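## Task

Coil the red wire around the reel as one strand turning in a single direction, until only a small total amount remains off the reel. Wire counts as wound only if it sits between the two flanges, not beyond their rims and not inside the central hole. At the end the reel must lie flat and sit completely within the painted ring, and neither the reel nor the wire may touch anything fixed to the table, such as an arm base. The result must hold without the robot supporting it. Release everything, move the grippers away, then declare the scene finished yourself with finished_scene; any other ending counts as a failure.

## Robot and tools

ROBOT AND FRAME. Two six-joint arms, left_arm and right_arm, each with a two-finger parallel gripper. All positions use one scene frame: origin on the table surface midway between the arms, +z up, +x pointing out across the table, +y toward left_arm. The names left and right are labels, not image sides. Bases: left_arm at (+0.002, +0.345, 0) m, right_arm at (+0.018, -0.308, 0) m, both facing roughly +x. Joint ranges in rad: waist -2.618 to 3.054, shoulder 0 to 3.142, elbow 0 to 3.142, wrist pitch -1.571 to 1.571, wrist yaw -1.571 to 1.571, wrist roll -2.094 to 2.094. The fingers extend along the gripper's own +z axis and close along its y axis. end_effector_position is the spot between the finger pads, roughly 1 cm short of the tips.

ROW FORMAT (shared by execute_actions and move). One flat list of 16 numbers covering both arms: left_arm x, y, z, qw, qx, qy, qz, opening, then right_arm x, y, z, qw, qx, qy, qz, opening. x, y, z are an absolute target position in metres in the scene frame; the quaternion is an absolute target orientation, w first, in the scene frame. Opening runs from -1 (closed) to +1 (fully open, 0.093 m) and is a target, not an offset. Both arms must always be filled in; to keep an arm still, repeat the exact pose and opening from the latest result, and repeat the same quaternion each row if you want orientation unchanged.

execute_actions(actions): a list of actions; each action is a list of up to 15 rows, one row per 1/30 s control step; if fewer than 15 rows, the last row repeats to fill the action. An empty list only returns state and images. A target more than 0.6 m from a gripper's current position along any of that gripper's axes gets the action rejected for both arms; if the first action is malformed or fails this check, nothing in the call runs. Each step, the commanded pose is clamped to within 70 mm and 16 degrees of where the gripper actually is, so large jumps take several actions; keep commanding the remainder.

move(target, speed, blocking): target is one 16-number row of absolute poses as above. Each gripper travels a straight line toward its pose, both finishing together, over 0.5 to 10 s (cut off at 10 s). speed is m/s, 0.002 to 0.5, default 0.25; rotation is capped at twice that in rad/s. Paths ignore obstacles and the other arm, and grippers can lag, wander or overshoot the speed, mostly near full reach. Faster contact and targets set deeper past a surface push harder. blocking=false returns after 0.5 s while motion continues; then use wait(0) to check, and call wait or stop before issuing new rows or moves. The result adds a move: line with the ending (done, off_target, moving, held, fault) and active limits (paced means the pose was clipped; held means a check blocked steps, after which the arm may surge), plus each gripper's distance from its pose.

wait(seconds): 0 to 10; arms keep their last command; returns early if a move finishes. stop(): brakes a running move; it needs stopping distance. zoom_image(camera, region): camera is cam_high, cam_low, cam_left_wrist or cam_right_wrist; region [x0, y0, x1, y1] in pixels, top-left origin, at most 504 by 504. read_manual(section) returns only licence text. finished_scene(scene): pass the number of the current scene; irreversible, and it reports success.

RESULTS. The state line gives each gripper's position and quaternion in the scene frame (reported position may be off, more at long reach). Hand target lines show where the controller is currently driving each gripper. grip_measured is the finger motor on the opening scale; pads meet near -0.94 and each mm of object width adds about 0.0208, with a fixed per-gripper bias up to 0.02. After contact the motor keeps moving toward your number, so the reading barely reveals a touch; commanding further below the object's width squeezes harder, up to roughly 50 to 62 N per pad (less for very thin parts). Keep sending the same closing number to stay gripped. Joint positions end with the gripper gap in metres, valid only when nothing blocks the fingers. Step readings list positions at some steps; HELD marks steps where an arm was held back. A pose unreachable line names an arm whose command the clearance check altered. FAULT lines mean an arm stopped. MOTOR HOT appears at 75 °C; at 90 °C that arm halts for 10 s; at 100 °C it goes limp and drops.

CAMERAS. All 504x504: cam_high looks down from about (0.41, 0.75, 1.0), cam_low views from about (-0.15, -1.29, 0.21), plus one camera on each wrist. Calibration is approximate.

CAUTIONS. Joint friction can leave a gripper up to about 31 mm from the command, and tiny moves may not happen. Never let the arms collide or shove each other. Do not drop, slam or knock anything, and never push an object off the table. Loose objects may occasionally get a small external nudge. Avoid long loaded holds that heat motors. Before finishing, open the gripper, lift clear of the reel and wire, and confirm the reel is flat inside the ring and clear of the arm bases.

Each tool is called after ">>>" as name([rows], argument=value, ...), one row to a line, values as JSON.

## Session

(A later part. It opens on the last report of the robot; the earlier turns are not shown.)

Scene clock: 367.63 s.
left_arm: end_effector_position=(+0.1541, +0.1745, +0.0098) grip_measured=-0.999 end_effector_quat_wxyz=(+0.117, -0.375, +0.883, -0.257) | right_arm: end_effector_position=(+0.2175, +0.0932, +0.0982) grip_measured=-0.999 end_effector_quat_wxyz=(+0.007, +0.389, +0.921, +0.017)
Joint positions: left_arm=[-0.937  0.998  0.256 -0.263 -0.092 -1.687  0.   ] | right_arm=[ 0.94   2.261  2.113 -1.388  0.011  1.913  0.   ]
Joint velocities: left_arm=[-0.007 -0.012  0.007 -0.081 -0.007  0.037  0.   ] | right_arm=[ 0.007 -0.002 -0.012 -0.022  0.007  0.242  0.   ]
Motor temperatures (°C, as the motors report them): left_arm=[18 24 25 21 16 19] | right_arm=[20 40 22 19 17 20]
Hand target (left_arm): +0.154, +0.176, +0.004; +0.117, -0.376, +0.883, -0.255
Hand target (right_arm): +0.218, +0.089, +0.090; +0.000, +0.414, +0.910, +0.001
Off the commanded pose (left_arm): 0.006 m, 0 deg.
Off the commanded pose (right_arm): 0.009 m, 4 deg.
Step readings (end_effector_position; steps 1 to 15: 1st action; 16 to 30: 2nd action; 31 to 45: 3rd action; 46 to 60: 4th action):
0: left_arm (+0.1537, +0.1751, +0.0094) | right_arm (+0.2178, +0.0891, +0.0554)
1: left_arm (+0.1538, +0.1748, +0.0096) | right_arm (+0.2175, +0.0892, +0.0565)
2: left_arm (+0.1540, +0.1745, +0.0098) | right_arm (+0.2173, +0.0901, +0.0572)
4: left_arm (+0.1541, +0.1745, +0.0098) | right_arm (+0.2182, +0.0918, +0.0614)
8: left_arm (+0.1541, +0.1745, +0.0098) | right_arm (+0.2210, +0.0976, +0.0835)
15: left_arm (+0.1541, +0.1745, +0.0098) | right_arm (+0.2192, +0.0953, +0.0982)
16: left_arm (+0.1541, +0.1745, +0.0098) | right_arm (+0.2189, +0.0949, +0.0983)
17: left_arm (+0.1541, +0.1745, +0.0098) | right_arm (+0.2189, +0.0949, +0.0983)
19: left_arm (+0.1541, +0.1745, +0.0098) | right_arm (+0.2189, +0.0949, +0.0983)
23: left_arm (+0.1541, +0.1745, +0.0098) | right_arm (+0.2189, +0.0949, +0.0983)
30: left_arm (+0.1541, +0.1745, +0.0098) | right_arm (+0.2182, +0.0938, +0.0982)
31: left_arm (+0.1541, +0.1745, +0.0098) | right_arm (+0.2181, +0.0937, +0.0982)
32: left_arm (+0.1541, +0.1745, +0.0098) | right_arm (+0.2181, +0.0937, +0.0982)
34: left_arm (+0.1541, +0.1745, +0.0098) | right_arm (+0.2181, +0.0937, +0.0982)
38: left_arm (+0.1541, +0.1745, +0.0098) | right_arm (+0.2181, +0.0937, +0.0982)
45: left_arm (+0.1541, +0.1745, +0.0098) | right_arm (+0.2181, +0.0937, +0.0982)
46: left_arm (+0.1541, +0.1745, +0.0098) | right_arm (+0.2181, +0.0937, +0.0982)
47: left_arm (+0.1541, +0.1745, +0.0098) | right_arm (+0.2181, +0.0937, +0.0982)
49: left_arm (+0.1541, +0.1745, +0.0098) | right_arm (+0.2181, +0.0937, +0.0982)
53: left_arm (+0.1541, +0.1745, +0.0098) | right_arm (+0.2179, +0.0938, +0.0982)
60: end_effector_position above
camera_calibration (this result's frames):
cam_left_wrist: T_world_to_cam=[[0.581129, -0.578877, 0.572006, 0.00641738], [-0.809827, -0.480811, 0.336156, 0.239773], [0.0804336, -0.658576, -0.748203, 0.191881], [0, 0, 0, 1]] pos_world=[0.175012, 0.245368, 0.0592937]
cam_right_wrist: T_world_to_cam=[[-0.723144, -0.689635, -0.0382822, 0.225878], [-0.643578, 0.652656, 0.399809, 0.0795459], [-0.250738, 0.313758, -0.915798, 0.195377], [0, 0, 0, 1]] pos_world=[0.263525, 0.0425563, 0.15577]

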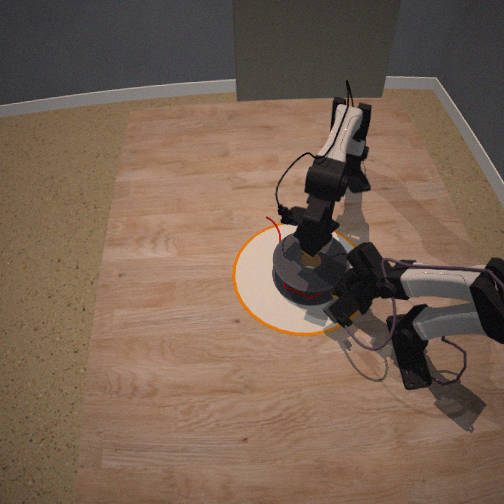

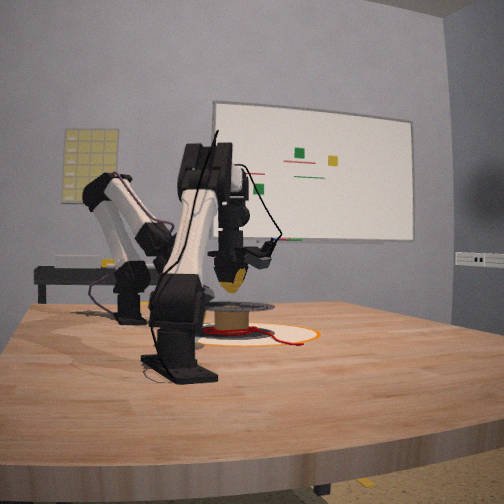

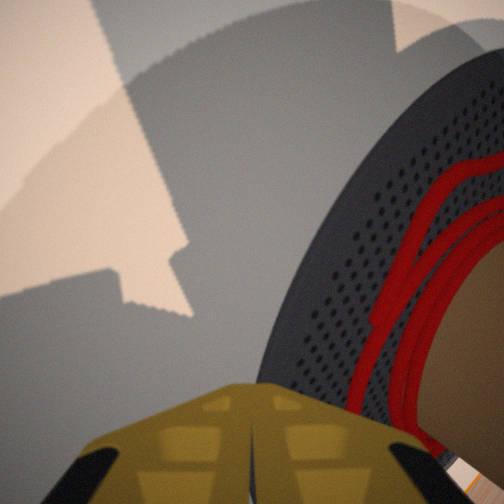

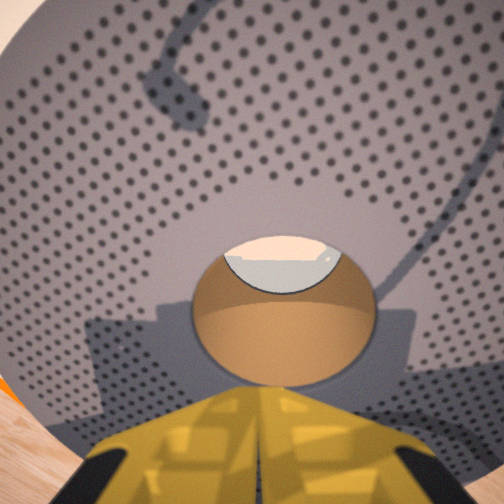

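>>> move(target=[0.125,0.205,0.075,0.117,-0.376,0.883,-0.255,-1,0.335,-0.012,0.10,-0.1271,-0.4031,0.8643,0.2725,-1], speed=0.3)

>>> move(target=[0.235,0.165,0.11,0,-0.5736,0.8192,0,-1,0.339,-0.013,0.065,-0.1271,-0.4031,0.8643,0.2725,-1], speed=0.3)

Scene clock: 375.57 s.
left_arm: end_effector_position=(+0.1247, +0.2061, +0.0646) grip_measured=-0.999 end_effector_quat_wxyz=(+0.110, -0.377, +0.887, -0.243) | right_arm: end_effector_position=(+0.3328, -0.0095, +0.1017) grip_measured=-0.999 end_effector_quat_wxyz=(-0.109, -0.399, +0.866, +0.280)
Joint positions: left_arm=[-0.965  0.648  0.408 -0.8   -0.099 -1.714  0.   ] | right_arm=[ 0.369  2.373  2.194 -1.571 -0.587 -0.375  0.   ]
Joint velocities: left_arm=[ 0.002  0.007 -0.012 -0.051  0.022 -0.037  0.   ] | right_arm=[ 0.002  0.002  0.007 -0.066  0.007 -0.066  0.   ]
Motor temperatures (°C, as the motors report them): left_arm=[18 23 25 22 16 19] | right_arm=[20 41 23 18 17 20]
Hand target (left_arm): +0.126, +0.205, +0.074; +0.117, -0.376, +0.883, -0.255
Hand target (right_arm): +0.334, -0.009, +0.102; -0.112, -0.398, +0.864, +0.286
Off the commanded pose (left_arm): 0.010 m, 2 deg.
Off the commanded pose (right_arm): 0.004 m, 2 deg.
joint sent to its limit (right arm) — the command would take joint 4 (wrist pitch) past its lower limit, so that joint was sent only as far as its limit.
move: done
camera_calibration (this result's frames):
cam_left_wrist: T_world_to_cam=[[0.594904, -0.590766, 0.545054, 0.0129585], [-0.80147, -0.487521, 0.346364, 0.212441], [0.0611053, -0.642898, -0.76351, 0.256255], [0, 0, 0, 1]] pos_world=[0.146898, 0.275971, 0.115008]
cam_right_wrist: T_world_to_cam=[[0.623285, -0.531807, -0.573321, -0.153588], [-0.443881, -0.844196, 0.300504, 0.148732], [-0.643805, 0.0671868, -0.762234, 0.372551], [0, 0, 0, 1]] pos_world=[0.401599, 0.0188495, 0.151222]

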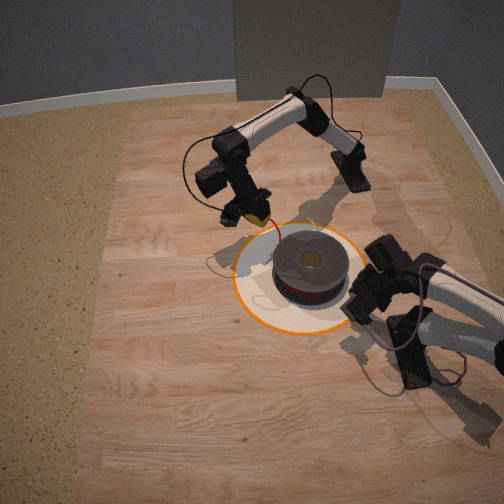

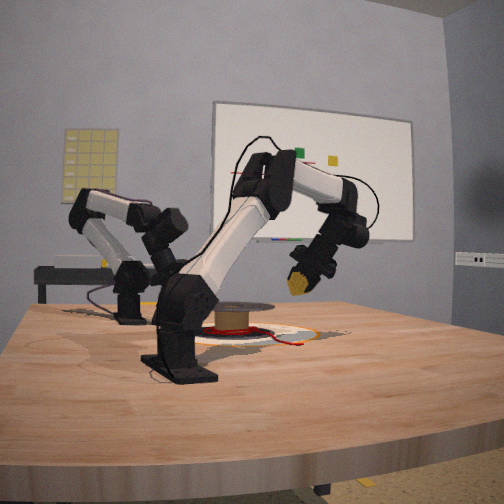

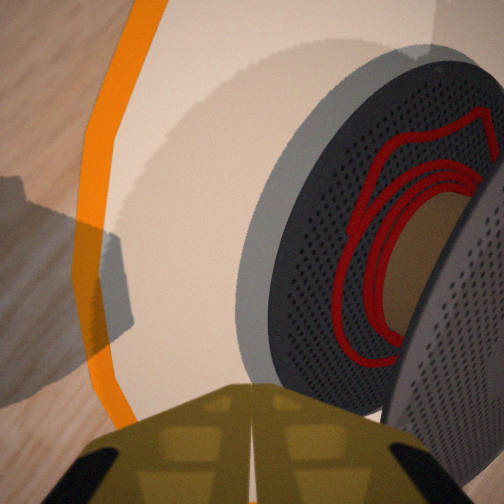

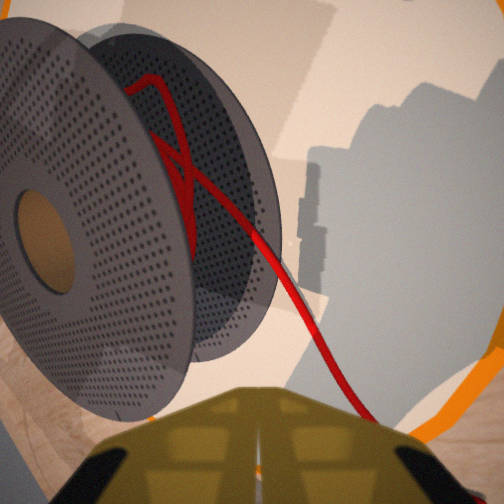

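Scene clock: 377.40 s.
left_arm: end_effector_position=(+0.2324, +0.1635, +0.1130) grip_measured=-0.999 end_effector_quat_wxyz=(+0.008, -0.570, +0.821, -0.008) | right_arm: end_effector_position=(+0.3367, -0.0075, +0.0785) grip_measured=-0.999 end_effector_quat_wxyz=(-0.118, -0.407, +0.862, +0.279)
Joint positions: left_arm=[-0.701  1.634  1.308 -1.225 -0.011 -1.887  0.   ] | right_arm=[ 0.369  2.426  2.194 -1.544 -0.584 -0.402  0.   ]
Joint velocities: left_arm=[ 0.007  0.002  0.007 -0.037 -0.037 -0.022  0.   ] | right_arm=[ 0.002 -0.012  0.022 -0.007  0.007  0.022  0.   ]
Motor temperatures (°C, as the motors report them): left_arm=[18 23 25 22 16 19] | right_arm=[20 41 22 18 17 20]
Hand target (left_arm): +0.233, +0.163, +0.113; +0.000, -0.576, +0.818, -0.002
Hand target (right_arm): +0.338, -0.013, +0.065; -0.127, -0.403, +0.864, +0.273
Off the commanded pose (left_arm): 0.004 m, 1 deg.
Off the commanded pose (right_arm): 0.015 m, 1 deg.
move: off_target (right_arm)
camera_calibration (this result's frames):
cam_left_wrist: T_world_to_cam=[[0.932091, -0.357258, 0.0597779, -0.164335], [-0.347502, -0.835372, 0.425906, 0.203637], [-0.102222, -0.417756, -0.90279, 0.276106], [0, 0, 0, 1]] pos_world=[0.252163, 0.226748, 0.172359]
cam_right_wrist: T_world_to_cam=[[0.628675, -0.520557, -0.577744, -0.169686], [-0.421535, -0.852416, 0.309346, 0.150816], [-0.653511, 0.0490607, -0.755326, 0.359894], [0, 0, 0, 1]] pos_world=[0.405446, 0.0225704, 0.127147]

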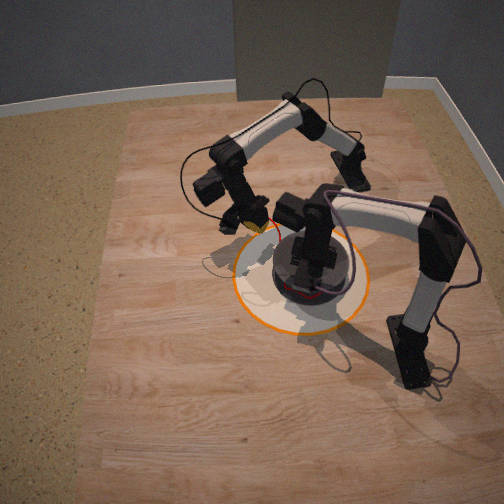

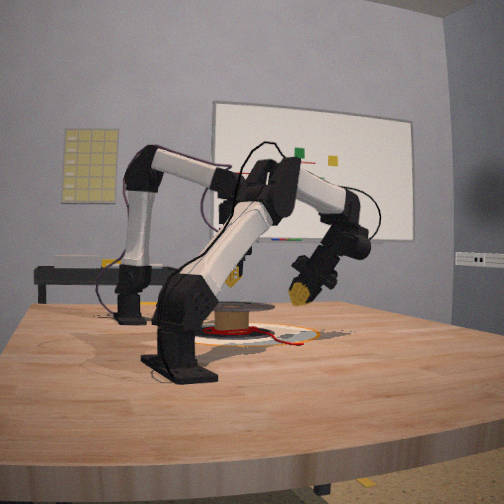

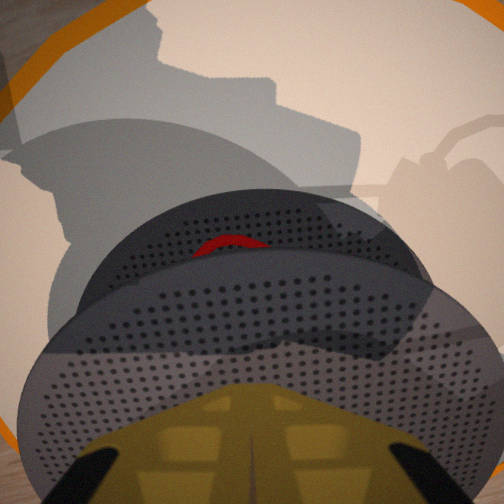

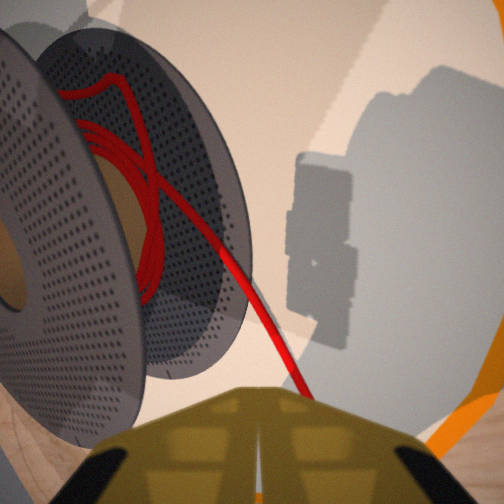

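>>> execute_actions([
  [[0.235,0.163,0.105,0,-0.5736,0.8192,0,-1,0.340,-0.004,0.07,-0.1271,-0.4031,0.8643,0.2725,-1],[0.235,0.163,0.098,0,-0.5736,0.8192,0,-1,0.343,0.0,0.062,-0.1271,-0.4031,0.8643,0.2725,-1],[0.235,0.163,0.091,0,-0.5736,0.8192,0,-1,0.345,0.004,0.055,-0.1271,-0.4031,0.8643,0.2725,-1],[0.235,0.163,0.084,0,-0.5736,0.8192,0,-1,0.343,0.007,0.048,-0.1271,-0.4031,0.8643,0.2725,-1],[0.235,0.163,0.077,0,-0.5736,0.8192,0,-1,0.339,0.010,0.041,-0.1271,-0.4031,0.8643,0.2725,-1],[0.235,0.163,0.070,0,-0.5736,0.8192,0,-1,0.335,0.013,0.034,-0.1271,-0.4031,0.8643,0.2725,-1],[0.235,0.163,0.064,0,-0.5736,0.8192,0,-1,0.331,0.016,0.027,-0.1271,-0.4031,0.8643,0.2725,-1],[0.235,0.163,0.058,0,-0.5736,0.8192,0,-1,0.327,0.019,0.020,-0.1271,-0.4031,0.8643,0.2725,-1],[0.235,0.163,0.058,0,-0.5736,0.8192,0,-1,0.323,0.022,0.013,-0.1271,-0.4031,0.8643,0.2725,-1],[0.235,0.163,0.058,0,-0.5736,0.8192,0,-1,0.320,0.025,0.006,-0.1271,-0.4031,0.8643,0.2725,-1],[0.235,0.163,0.058,0,-0.5736,0.8192,0,-1,0.320,0.027,0.0,-0.1271,-0.4031,0.8643,0.2725,-1]],
])

Scene clock: 380.60 s.
left_arm: end_effector_position=(+0.2285, +0.1668, +0.0751) grip_measured=-0.999 end_effector_quat_wxyz=(+0.003, -0.571, +0.821, +0.006) | right_arm: end_effector_position=(+0.3088, +0.0191, +0.0069) grip_measured=-0.999 end_effector_quat_wxyz=(-0.152, -0.407, +0.861, +0.266)
Joint positions: left_arm=[-0.699  1.665  1.189 -1.105 -0.01  -1.887  0.   ] | right_arm=[ 0.457  2.493  2.025 -1.331 -0.584 -0.322  0.   ]
Joint velocities: left_arm=[ 0.007 -0.007 -0.017  0.037 -0.022  0.007  0.   ] | right_arm=[ 0.061  0.061 -0.007 -0.007 -0.007  0.139  0.   ]
Motor temperatures (°C, as the motors report them): left_arm=[18 23 26 21 16 19] | right_arm=[20 42 22 18 17 20]
Hand target (left_arm): +0.234, +0.164, +0.059; -0.000, -0.574, +0.819, +0.001
Hand target (right_arm): +0.318, +0.025, +0.000; -0.129, -0.404, +0.864, +0.271
Off the commanded pose (left_arm): 0.019 m, 1 deg.
Off the commanded pose (right_arm): 0.015 m, 3 deg.
Step readings (end_effector_position):
0: left_arm (+0.2320, +0.1637, +0.1130) | right_arm (+0.3367, -0.0075, +0.0785)
1: left_arm (+0.2320, +0.1637, +0.1130) | right_arm (+0.3371, -0.0073, +0.0782)
2: left_arm (+0.2322, +0.1636, +0.1126) | right_arm (+0.3386, -0.0064, +0.0773)
4: left_arm (+0.2325, +0.1633, +0.1080) | right_arm (+0.3419, -0.0036, +0.0712)
8: left_arm (+0.2268, +0.1679, +0.0825) | right_arm (+0.3343, +0.0029, +0.0473)
15: end_effector_position above
camera_calibration (this result's frames):
cam_left_wrist: T_world_to_cam=[[0.933732, -0.356628, 0.0309846, -0.155583], [-0.335985, -0.843224, 0.419628, 0.220352], [-0.123524, -0.40223, -0.907167, 0.245508], [0, 0, 0, 1]] pos_world=[0.249634, 0.229071, 0.135072]
cam_right_wrist: T_world_to_cam=[[0.612791, -0.534994, -0.581608, -0.174393], [-0.385783, -0.844851, 0.370673, 0.172312], [-0.68968, -0.00277057, -0.724109, 0.298224], [0, 0, 0, 1]] pos_world=[0.379021, 0.0531046, 0.0506468]

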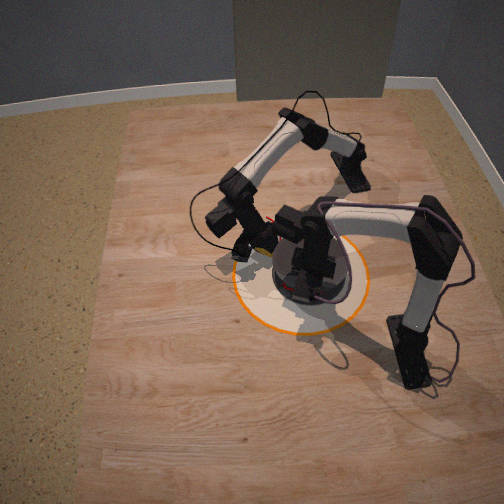

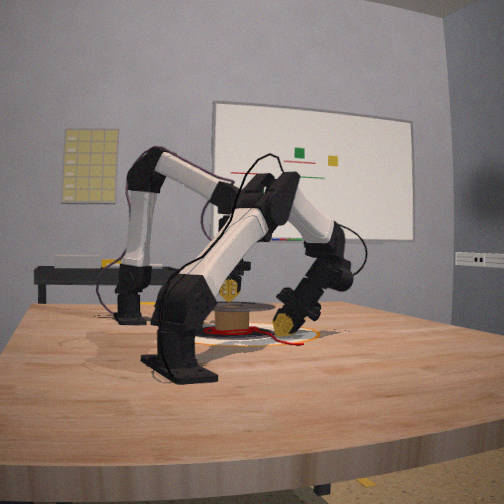

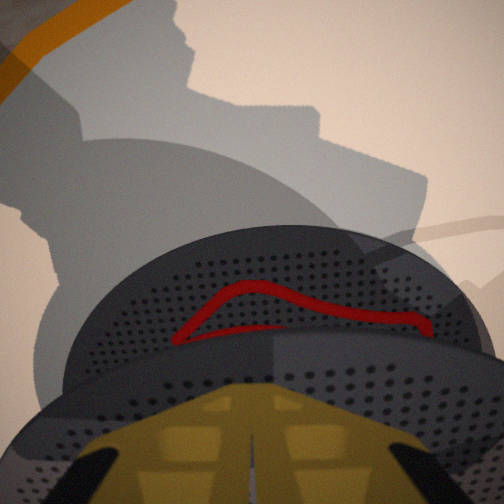

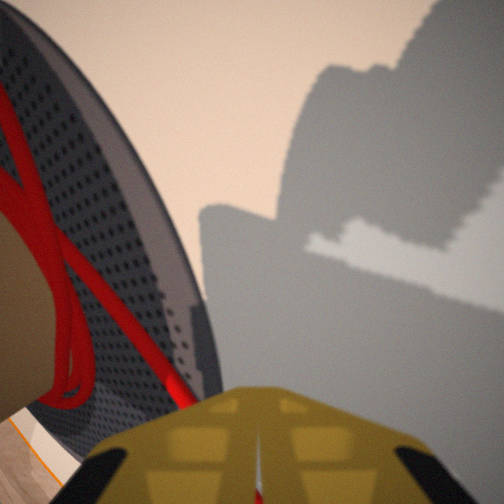

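>>> move(target=[0.234,0.164,0.058,0,-0.5736,0.8192,0,-1,0.2679,-0.019,0.002,-0.0651,-0.2064,0.9311,0.2936,-1], speed=0.1)

>>> move(target=[0.234,0.164,0.058,0,-0.5736,0.8192,0,-1,0.2077,-0.030,0.002,0.0131,0.0416,0.9528,0.3004,-1], speed=0.1)

Scene clock: 384.10 s.
left_arm: end_effector_position=(+0.2284, +0.1669, +0.0751) grip_measured=-0.999 end_effector_quat_wxyz=(+0.003, -0.571, +0.821, +0.006) | right_arm: end_effector_position=(+0.2684, -0.0125, +0.0051) grip_measured=-0.999 end_effector_quat_wxyz=(-0.066, -0.216, +0.927, +0.299)
Joint positions: left_arm=[-0.699  1.665  1.189 -1.106 -0.01  -1.887  0.   ] | right_arm=[ 0.443  2.026  1.221 -0.644 -0.611  0.197  0.   ]
Joint velocities: left_arm=[-0.007 -0.007 -0.017 -0.037 -0.037 -0.022  0.   ] | right_arm=[-0.002  0.002 -0.007  0.037  0.037  0.022  0.   ]
Motor temperatures (°C, as the motors report them): left_arm=[18 23 25 21 16 19] | right_arm=[20 42 22 18 17 20]
Hand target (left_arm): +0.233, +0.165, +0.059; -0.000, -0.574, +0.819, +0.001
Hand target (right_arm): +0.267, -0.019, +0.002; -0.065, -0.208, +0.931, +0.293
Off the commanded pose (left_arm): 0.018 m, 1 deg.
Off the commanded pose (right_arm): 0.007 m, 1 deg.
move: off_target (left_arm)
camera_calibration (this result's frames):
cam_left_wrist: T_world_to_cam=[[0.933742, -0.356636, 0.0306211, -0.155469], [-0.335859, -0.843324, 0.419528, 0.220371], [-0.123795, -0.402015, -0.907226, 0.245553], [0, 0, 0, 1]] pos_world=[0.24958, 0.229115, 0.135081]
cam_right_wrist: T_world_to_cam=[[0.351843, -0.73222, -0.583147, -0.0999952], [-0.726915, -0.606229, 0.322616, 0.22547], [-0.589747, 0.310388, -0.745559, 0.246129], [0, 0, 0, 1]] pos_world=[0.344234, -0.0129274, 0.0524513]

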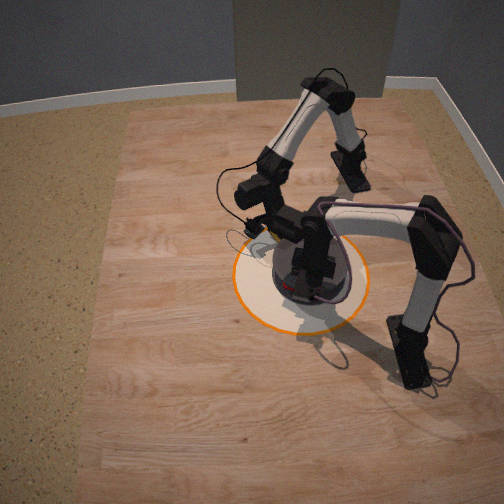

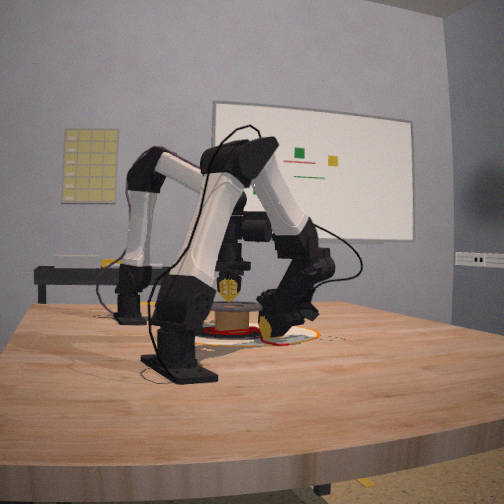

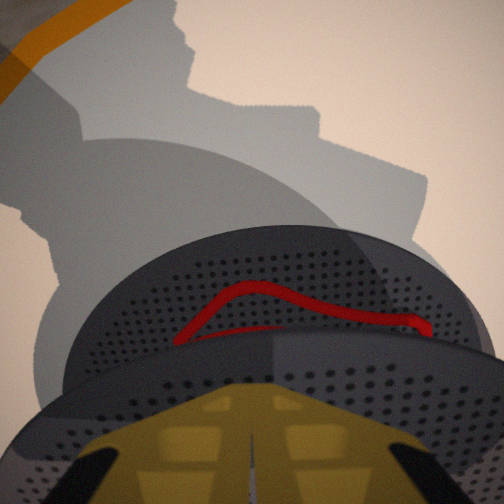

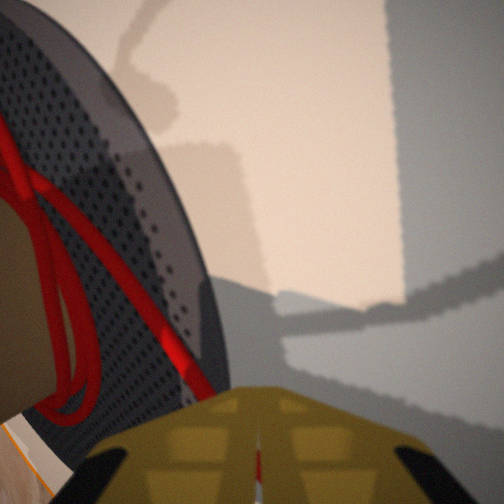

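Scene clock: 387.23 s.
left_arm: end_effector_position=(+0.2284, +0.1669, +0.0751) grip_measured=-0.999 end_effector_quat_wxyz=(+0.003, -0.571, +0.821, +0.006) | right_arm: end_effector_position=(+0.2126, -0.0278, +0.0033) grip_measured=-0.999 end_effector_quat_wxyz=(+0.010, +0.038, +0.953, +0.301)
Joint positions: left_arm=[-0.699  1.665  1.189 -1.106 -0.01  -1.887  0.   ] | right_arm=[ 0.603  1.651  0.671 -0.105 -0.388  0.954  0.   ]
Joint velocities: left_arm=[-0.002  0.012  0.002 -0.022 -0.007 -0.022  0.   ] | right_arm=[ 0.002 -0.017  0.002 -0.007 -0.022 -0.051  0.   ]
Motor temperatures (°C, as the motors report them): left_arm=[18 23 25 21 16 19] | right_arm=[20 42 22 19 17 20]
Hand target (left_arm): +0.233, +0.165, +0.059; -0.000, -0.574, +0.819, +0.001
Hand target (right_arm): +0.208, -0.031, +0.001; +0.014, +0.039, +0.954, +0.296
Off the commanded pose (left_arm): 0.018 m, 1 deg.
Off the commanded pose (right_arm): 0.006 m, 0 deg.
move: off_target (left_arm)
camera_calibration (this result's frames):
cam_left_wrist: T_world_to_cam=[[0.933742, -0.356636, 0.0306211, -0.155469], [-0.335859, -0.843324, 0.419528, 0.220371], [-0.123795, -0.402015, -0.907226, 0.245553], [0, 0, 0, 1]] pos_world=[0.24958, 0.229115, 0.135081]
cam_right_wrist: T_world_to_cam=[[-0.0770587, -0.814163, -0.5755, -0.00373729], [-0.930777, -0.148153, 0.334223, 0.232251], [-0.357375, 0.561417, -0.746388, 0.174217], [0, 0, 0, 1]] pos_world=[0.278146, -0.0664425, 0.0502592]

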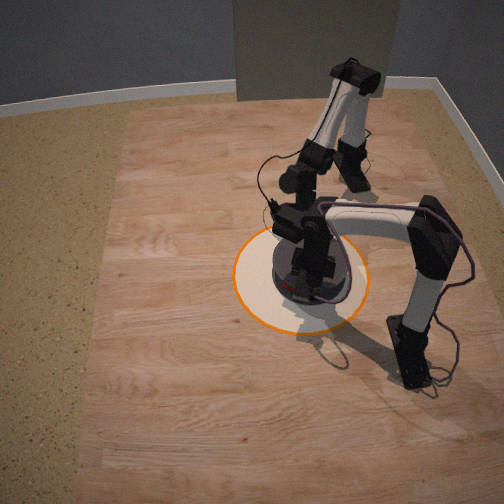

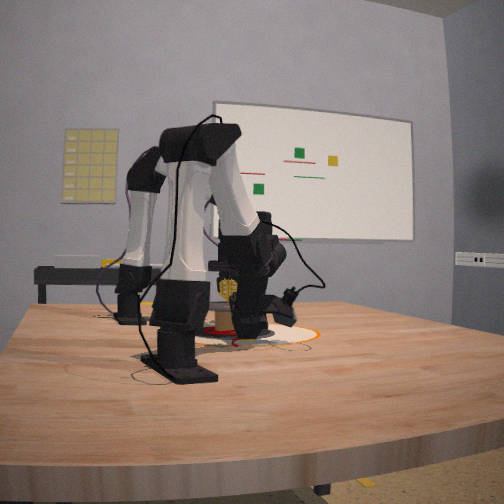

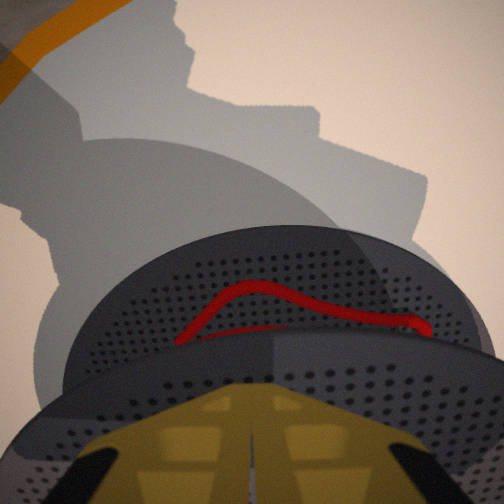

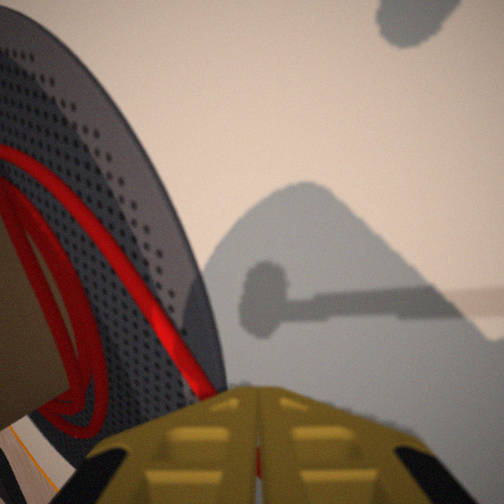

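>>> move(target=[0.234,0.164,0.058,0,-0.5736,0.8192,0,-1,0.1503,-0.009,0.002,0.0904,0.2868,0.9096,0.2868,-1], speed=0.1)

>>> move(target=[0.234,0.164,0.058,0,-0.5736,0.8192,0,-1,0.111,0.038,0.002,0.2126,0.3262,0.8962,0.2126,-1], speed=0.1)

Scene clock: 391.03 s.
left_arm: end_effector_position=(+0.2284, +0.1669, +0.0751) grip_measured=-0.999 end_effector_quat_wxyz=(+0.003, -0.571, +0.821, +0.006) | right_arm: end_effector_position=(+0.1561, -0.0046, +0.0039) grip_measured=-0.999 end_effector_quat_wxyz=(+0.094, +0.284, +0.909, +0.290)
Joint positions: left_arm=[-0.699  1.665  1.189 -1.106 -0.01  -1.887  0.   ] | right_arm=[1.048 1.551 0.542 0.04  0.153 1.779 0.   ]
Joint velocities: left_arm=[-0.007  0.007 -0.002 -0.022  0.007 -0.022  0.   ] | right_arm=[ 0.012  0.007 -0.002 -0.095  0.037  0.037  0.   ]
Motor temperatures (°C, as the motors report them): left_arm=[18 23 25 21 16 19] | right_arm=[20 41 22 19 17 20]
Hand target (left_arm): +0.233, +0.165, +0.059; -0.000, -0.574, +0.819, +0.001
Hand target (right_arm): +0.153, -0.011, +0.001; +0.098, +0.284, +0.911, +0.282
Off the commanded pose (left_arm): 0.018 m, 1 deg.
Off the commanded pose (right_arm): 0.007 m, 1 deg.
move: off_target (left_arm)
camera_calibration (this result's frames):
cam_left_wrist: T_world_to_cam=[[0.933742, -0.356636, 0.0306211, -0.155469], [-0.335859, -0.843324, 0.419528, 0.220371], [-0.123795, -0.402015, -0.907226, 0.245553], [0, 0, 0, 1]] pos_world=[0.24958, 0.229115, 0.135081]
cam_right_wrist: T_world_to_cam=[[-0.469306, -0.664942, -0.581037, 0.0729938], [-0.882854, 0.339983, 0.324005, 0.17767], [-0.0179019, 0.665029, -0.746603, 0.0889359], [0, 0, 0, 1]] pos_world=[0.192705, -0.071013, 0.051246]

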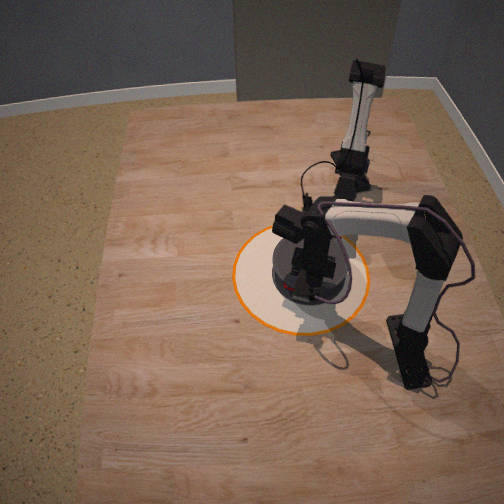

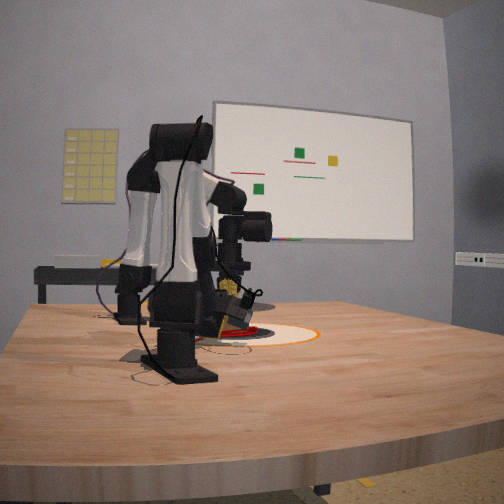

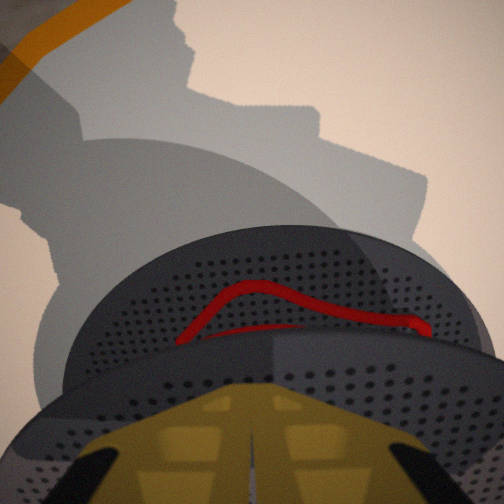

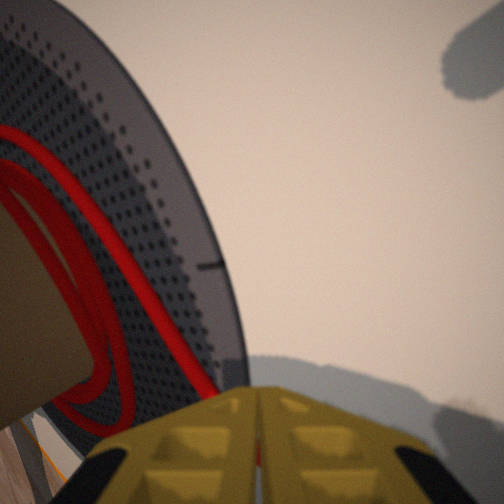

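Scene clock: 392.83 s.
left_arm: end_effector_position=(+0.2284, +0.1669, +0.0751) grip_measured=-0.999 end_effector_quat_wxyz=(+0.003, -0.571, +0.821, +0.006) | right_arm: end_effector_position=(+0.1149, +0.0363, +0.0043) grip_measured=-0.999 end_effector_quat_wxyz=(+0.201, +0.302, +0.904, +0.226)
Joint positions: left_arm=[-0.699  1.665  1.189 -1.106 -0.01  -1.887  0.   ] | right_arm=[ 1.356  1.783  0.853 -0.281  0.509  2.08   0.   ]
Joint velocities: left_arm=[-0.027 -0.012  0.012 -0.022 -0.051 -0.066  0.   ] | right_arm=[-0.007  0.007  0.002  0.022  0.037 -0.037  0.   ]
Motor temperatures (°C, as the motors report them): left_arm=[18 23 25 21 16 19] | right_arm=[20 41 22 19 17 20]
Hand target (left_arm): +0.233, +0.165, +0.059; -0.000, -0.574, +0.819, +0.001
Hand target (right_arm): +0.113, +0.037, +0.003; +0.208, +0.299, +0.905, +0.218
Off the commanded pose (left_arm): 0.018 m, 1 deg.
Off the commanded pose (right_arm): 0.005 m, 4 deg.
joint sent to its limit (right arm) — the command would take joint 6 (wrist roll) past its upper limit, so that joint was sent only as far as its limit.
move: off_target (left_arm, right_arm)
camera_calibration (this result's frames):
cam_left_wrist: T_world_to_cam=[[0.933742, -0.356636, 0.0306211, -0.155469], [-0.335859, -0.843324, 0.419528, 0.220371], [-0.123795, -0.402015, -0.907226, 0.245553], [0, 0, 0, 1]] pos_world=[0.24958, 0.229115, 0.135081]
cam_right_wrist: T_world_to_cam=[[-0.462647, -0.708287, -0.533186, 0.0817207], [-0.87065, 0.476364, 0.12266, 0.121758], [0.167112, 0.520967, -0.837059, 0.0456047], [0, 0, 0, 1]] pos_world=[0.136195, -0.023878, 0.0668113]

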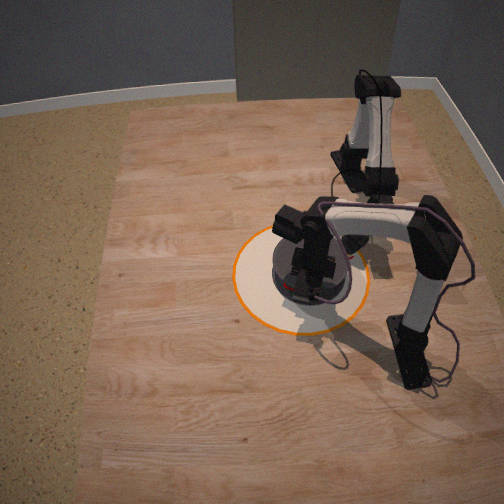

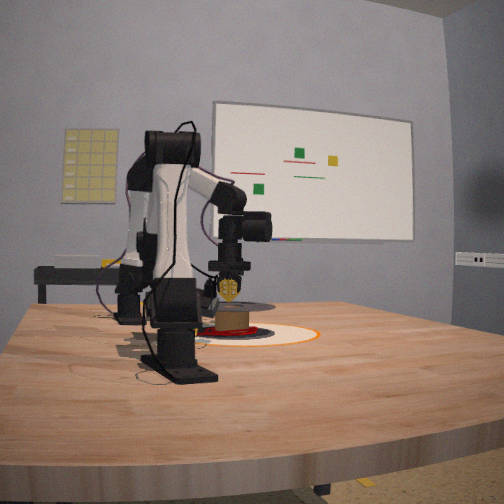

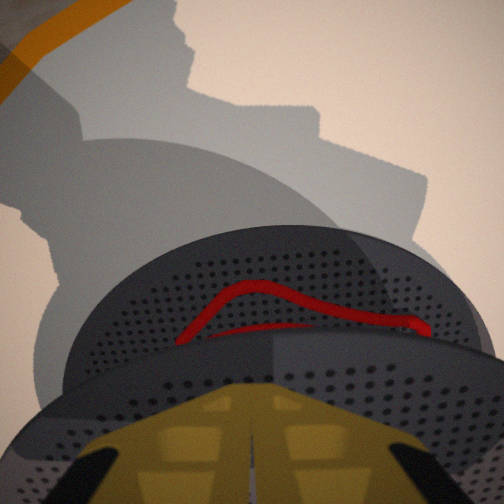

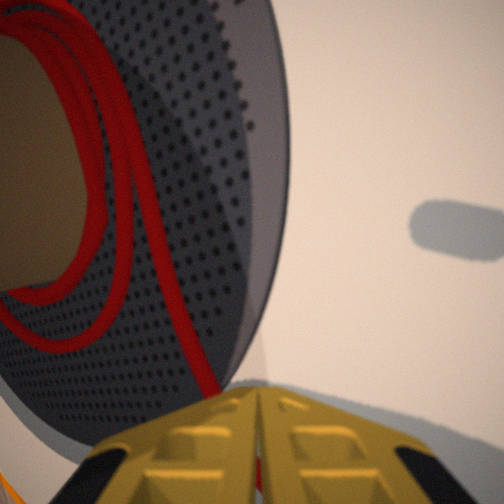

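>>> zoom_image(camera="cam_low", region=[130,270,290,390])

>>> zoom_image(camera="cam_high", region=[260,190,420,330])

Region (130, 270, 290, 390) of cam_low's 504x504 image, scaled by 3.150, with more detail than that image has; it fills the top 378 rows of this view, and the rest is white.

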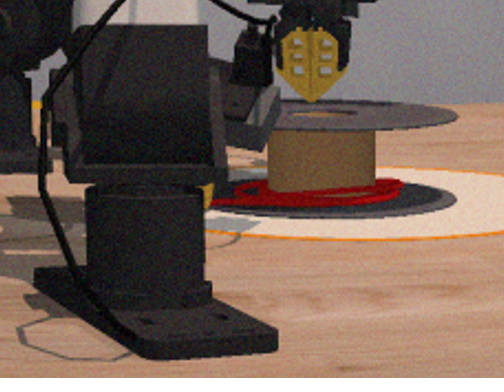

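Region (260, 190, 420, 330) of cam_high's 504x504 image, scaled by 3.150, with more detail than that image has; it fills the top 441 rows of this view, and the rest is white.

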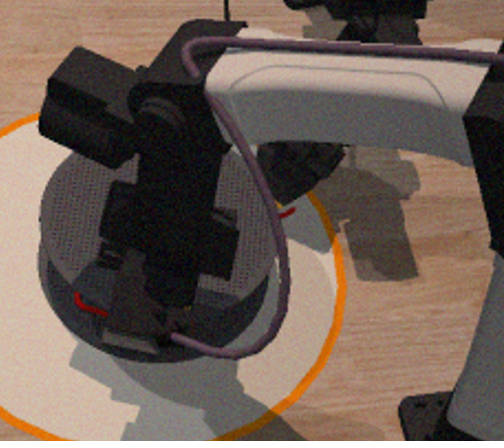

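>>> move(target=[0.234,0.164,0.058,0,-0.5736,0.8192,0,-1,0.101,0.068,0.002,0.2826,0.1656,0.9392,0.1028,-1], speed=0.08)

Scene clock: 398.73 s.
left_arm: end_effector_position=(+0.2284, +0.1669, +0.0751) grip_measured=-0.999 end_effector_quat_wxyz=(+0.003, -0.571, +0.821, +0.006) | right_arm: end_effector_position=(+0.1075, +0.0627, +0.0063) grip_measured=-0.999 end_effector_quat_wxyz=(+0.286, +0.176, +0.936, +0.105)
Joint positions: left_arm=[-0.699  1.665  1.189 -1.106 -0.01  -1.887  0.   ] | right_arm=[ 1.418  2.016  1.212 -0.664  0.612  1.931  0.   ]
Joint velocities: left_arm=[-0.002 -0.002 -0.002  0.022 -0.11  -0.066  0.   ] | right_arm=[-0.002  0.007 -0.017  0.037 -0.051  0.007  0.   ]
Motor temperatures (°C, as the motors report them): left_arm=[18 23 25 21 16 19] | right_arm=[20 40 23 19 17 20]
Hand target (left_arm): +0.233, +0.165, +0.059; -0.000, -0.574, +0.819, +0.001
Hand target (right_arm): +0.102, +0.067, +0.002; +0.283, +0.166, +0.939, +0.102
Off the commanded pose (left_arm): 0.018 m, 1 deg.
Off the commanded pose (right_arm): 0.009 m, 1 deg.
move: off_target (left_arm)
camera_calibration (this result's frames):
cam_left_wrist: T_world_to_cam=[[0.933742, -0.356636, 0.0306211, -0.155469], [-0.335859, -0.843324, 0.419528, 0.220371], [-0.123795, -0.402015, -0.907226, 0.245553], [0, 0, 0, 1]] pos_world=[0.24958, 0.229115, 0.135081]
cam_right_wrist: T_world_to_cam=[[-0.277304, -0.911344, -0.304227, 0.0894837], [-0.935684, 0.328066, -0.129877, 0.120444], [0.218169, 0.248645, -0.943704, 0.0470503], [0, 0, 0, 1]] pos_world=[0.127247, 0.030338, 0.0872678]

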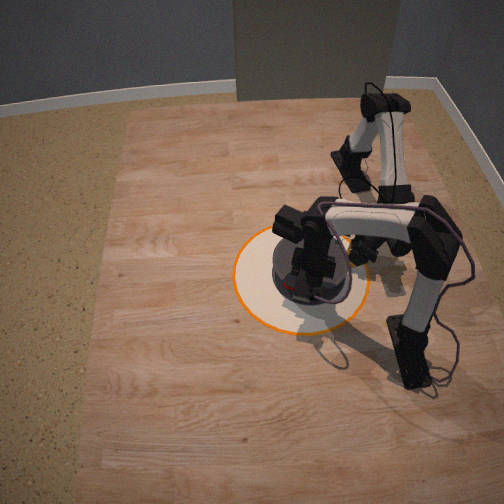

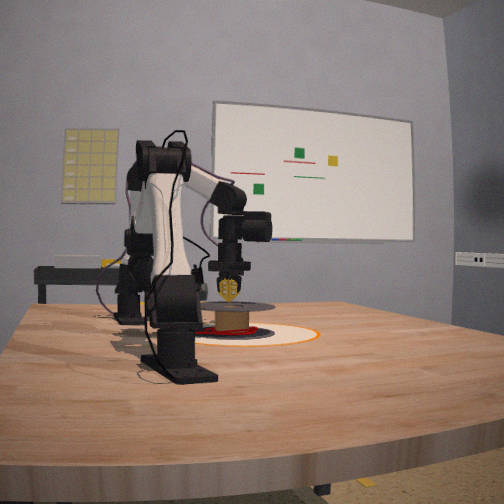

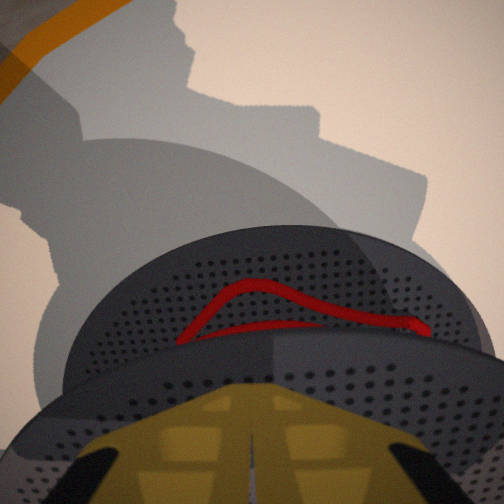

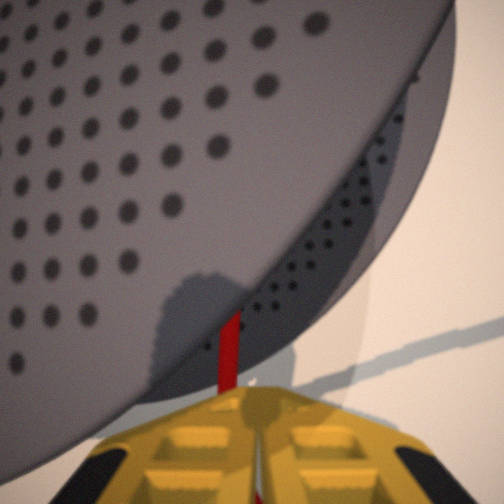

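>>> move(target=[0.234,0.164,0.058,0,-0.5736,0.8192,0,-1,0.101,0.100,0.002,0.2996,0.1656,0.9392,0.0262,-1], speed=0.08)

Scene clock: 400.27 s.
left_arm: end_effector_position=(+0.2284, +0.1669, +0.0751) grip_measured=-0.999 end_effector_quat_wxyz=(+0.003, -0.571, +0.821, +0.006) | right_arm: end_effector_position=(+0.1069, +0.0954, +0.0076) grip_measured=-0.999 end_effector_quat_wxyz=(+0.304, +0.168, +0.937, +0.027)
Joint positions: left_arm=[-0.699  1.665  1.189 -1.106 -0.01  -1.887  0.   ] | right_arm=[ 1.419  2.253  1.605 -1.002  0.617  1.973  0.   ]
Joint velocities: left_arm=[ 0.017  0.002 -0.002 -0.037 -0.066  0.051  0.   ] | right_arm=[ 0.002 -0.017 -0.017 -0.066  0.037 -0.037  0.   ]
Motor temperatures (°C, as the motors report them): left_arm=[18 23 25 21 16 19] | right_arm=[20 39 23 19 18 20]
Hand target (left_arm): +0.233, +0.165, +0.059; -0.000, -0.574, +0.819, +0.001
Hand target (right_arm): +0.101, +0.100, +0.002; +0.299, +0.166, +0.939, +0.026
Off the commanded pose (left_arm): 0.018 m, 1 deg.
Off the commanded pose (right_arm): 0.009 m, 1 deg.
move: off_target (left_arm)
camera_calibration (this result's frames):
cam_left_wrist: T_world_to_cam=[[0.933742, -0.356636, 0.0306211, -0.155469], [-0.335859, -0.843324, 0.419528, 0.220371], [-0.123795, -0.402015, -0.907226, 0.245553], [0, 0, 0, 1]] pos_world=[0.24958, 0.229115, 0.135081]
cam_right_wrist: T_world_to_cam=[[-0.306005, -0.938556, -0.159605, 0.124015], [-0.923586, 0.333334, -0.18941, 0.107938], [0.230974, 0.0894484, -0.96884, 0.0542757], [0, 0, 0, 1]] pos_world=[0.125103, 0.0755605, 0.0928225]

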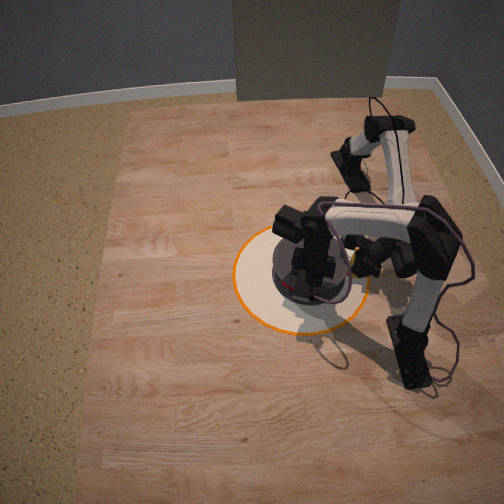

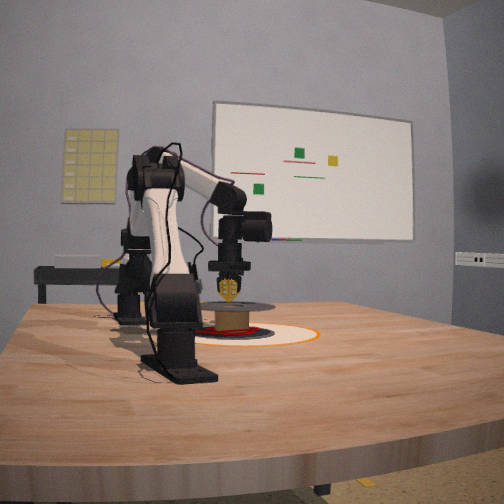

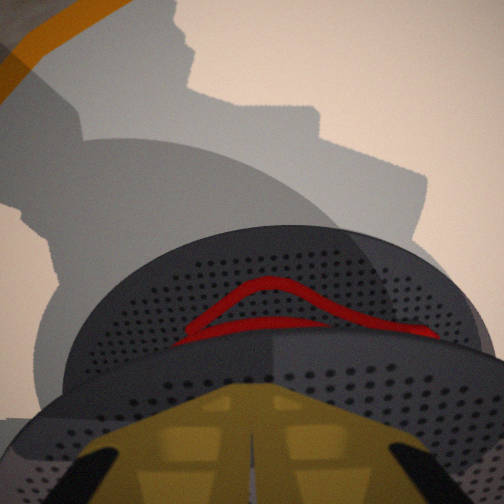

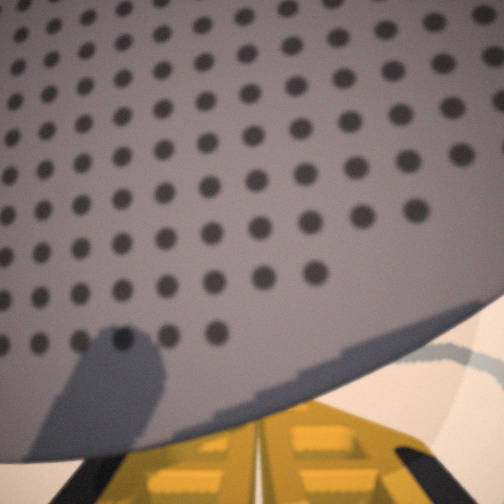

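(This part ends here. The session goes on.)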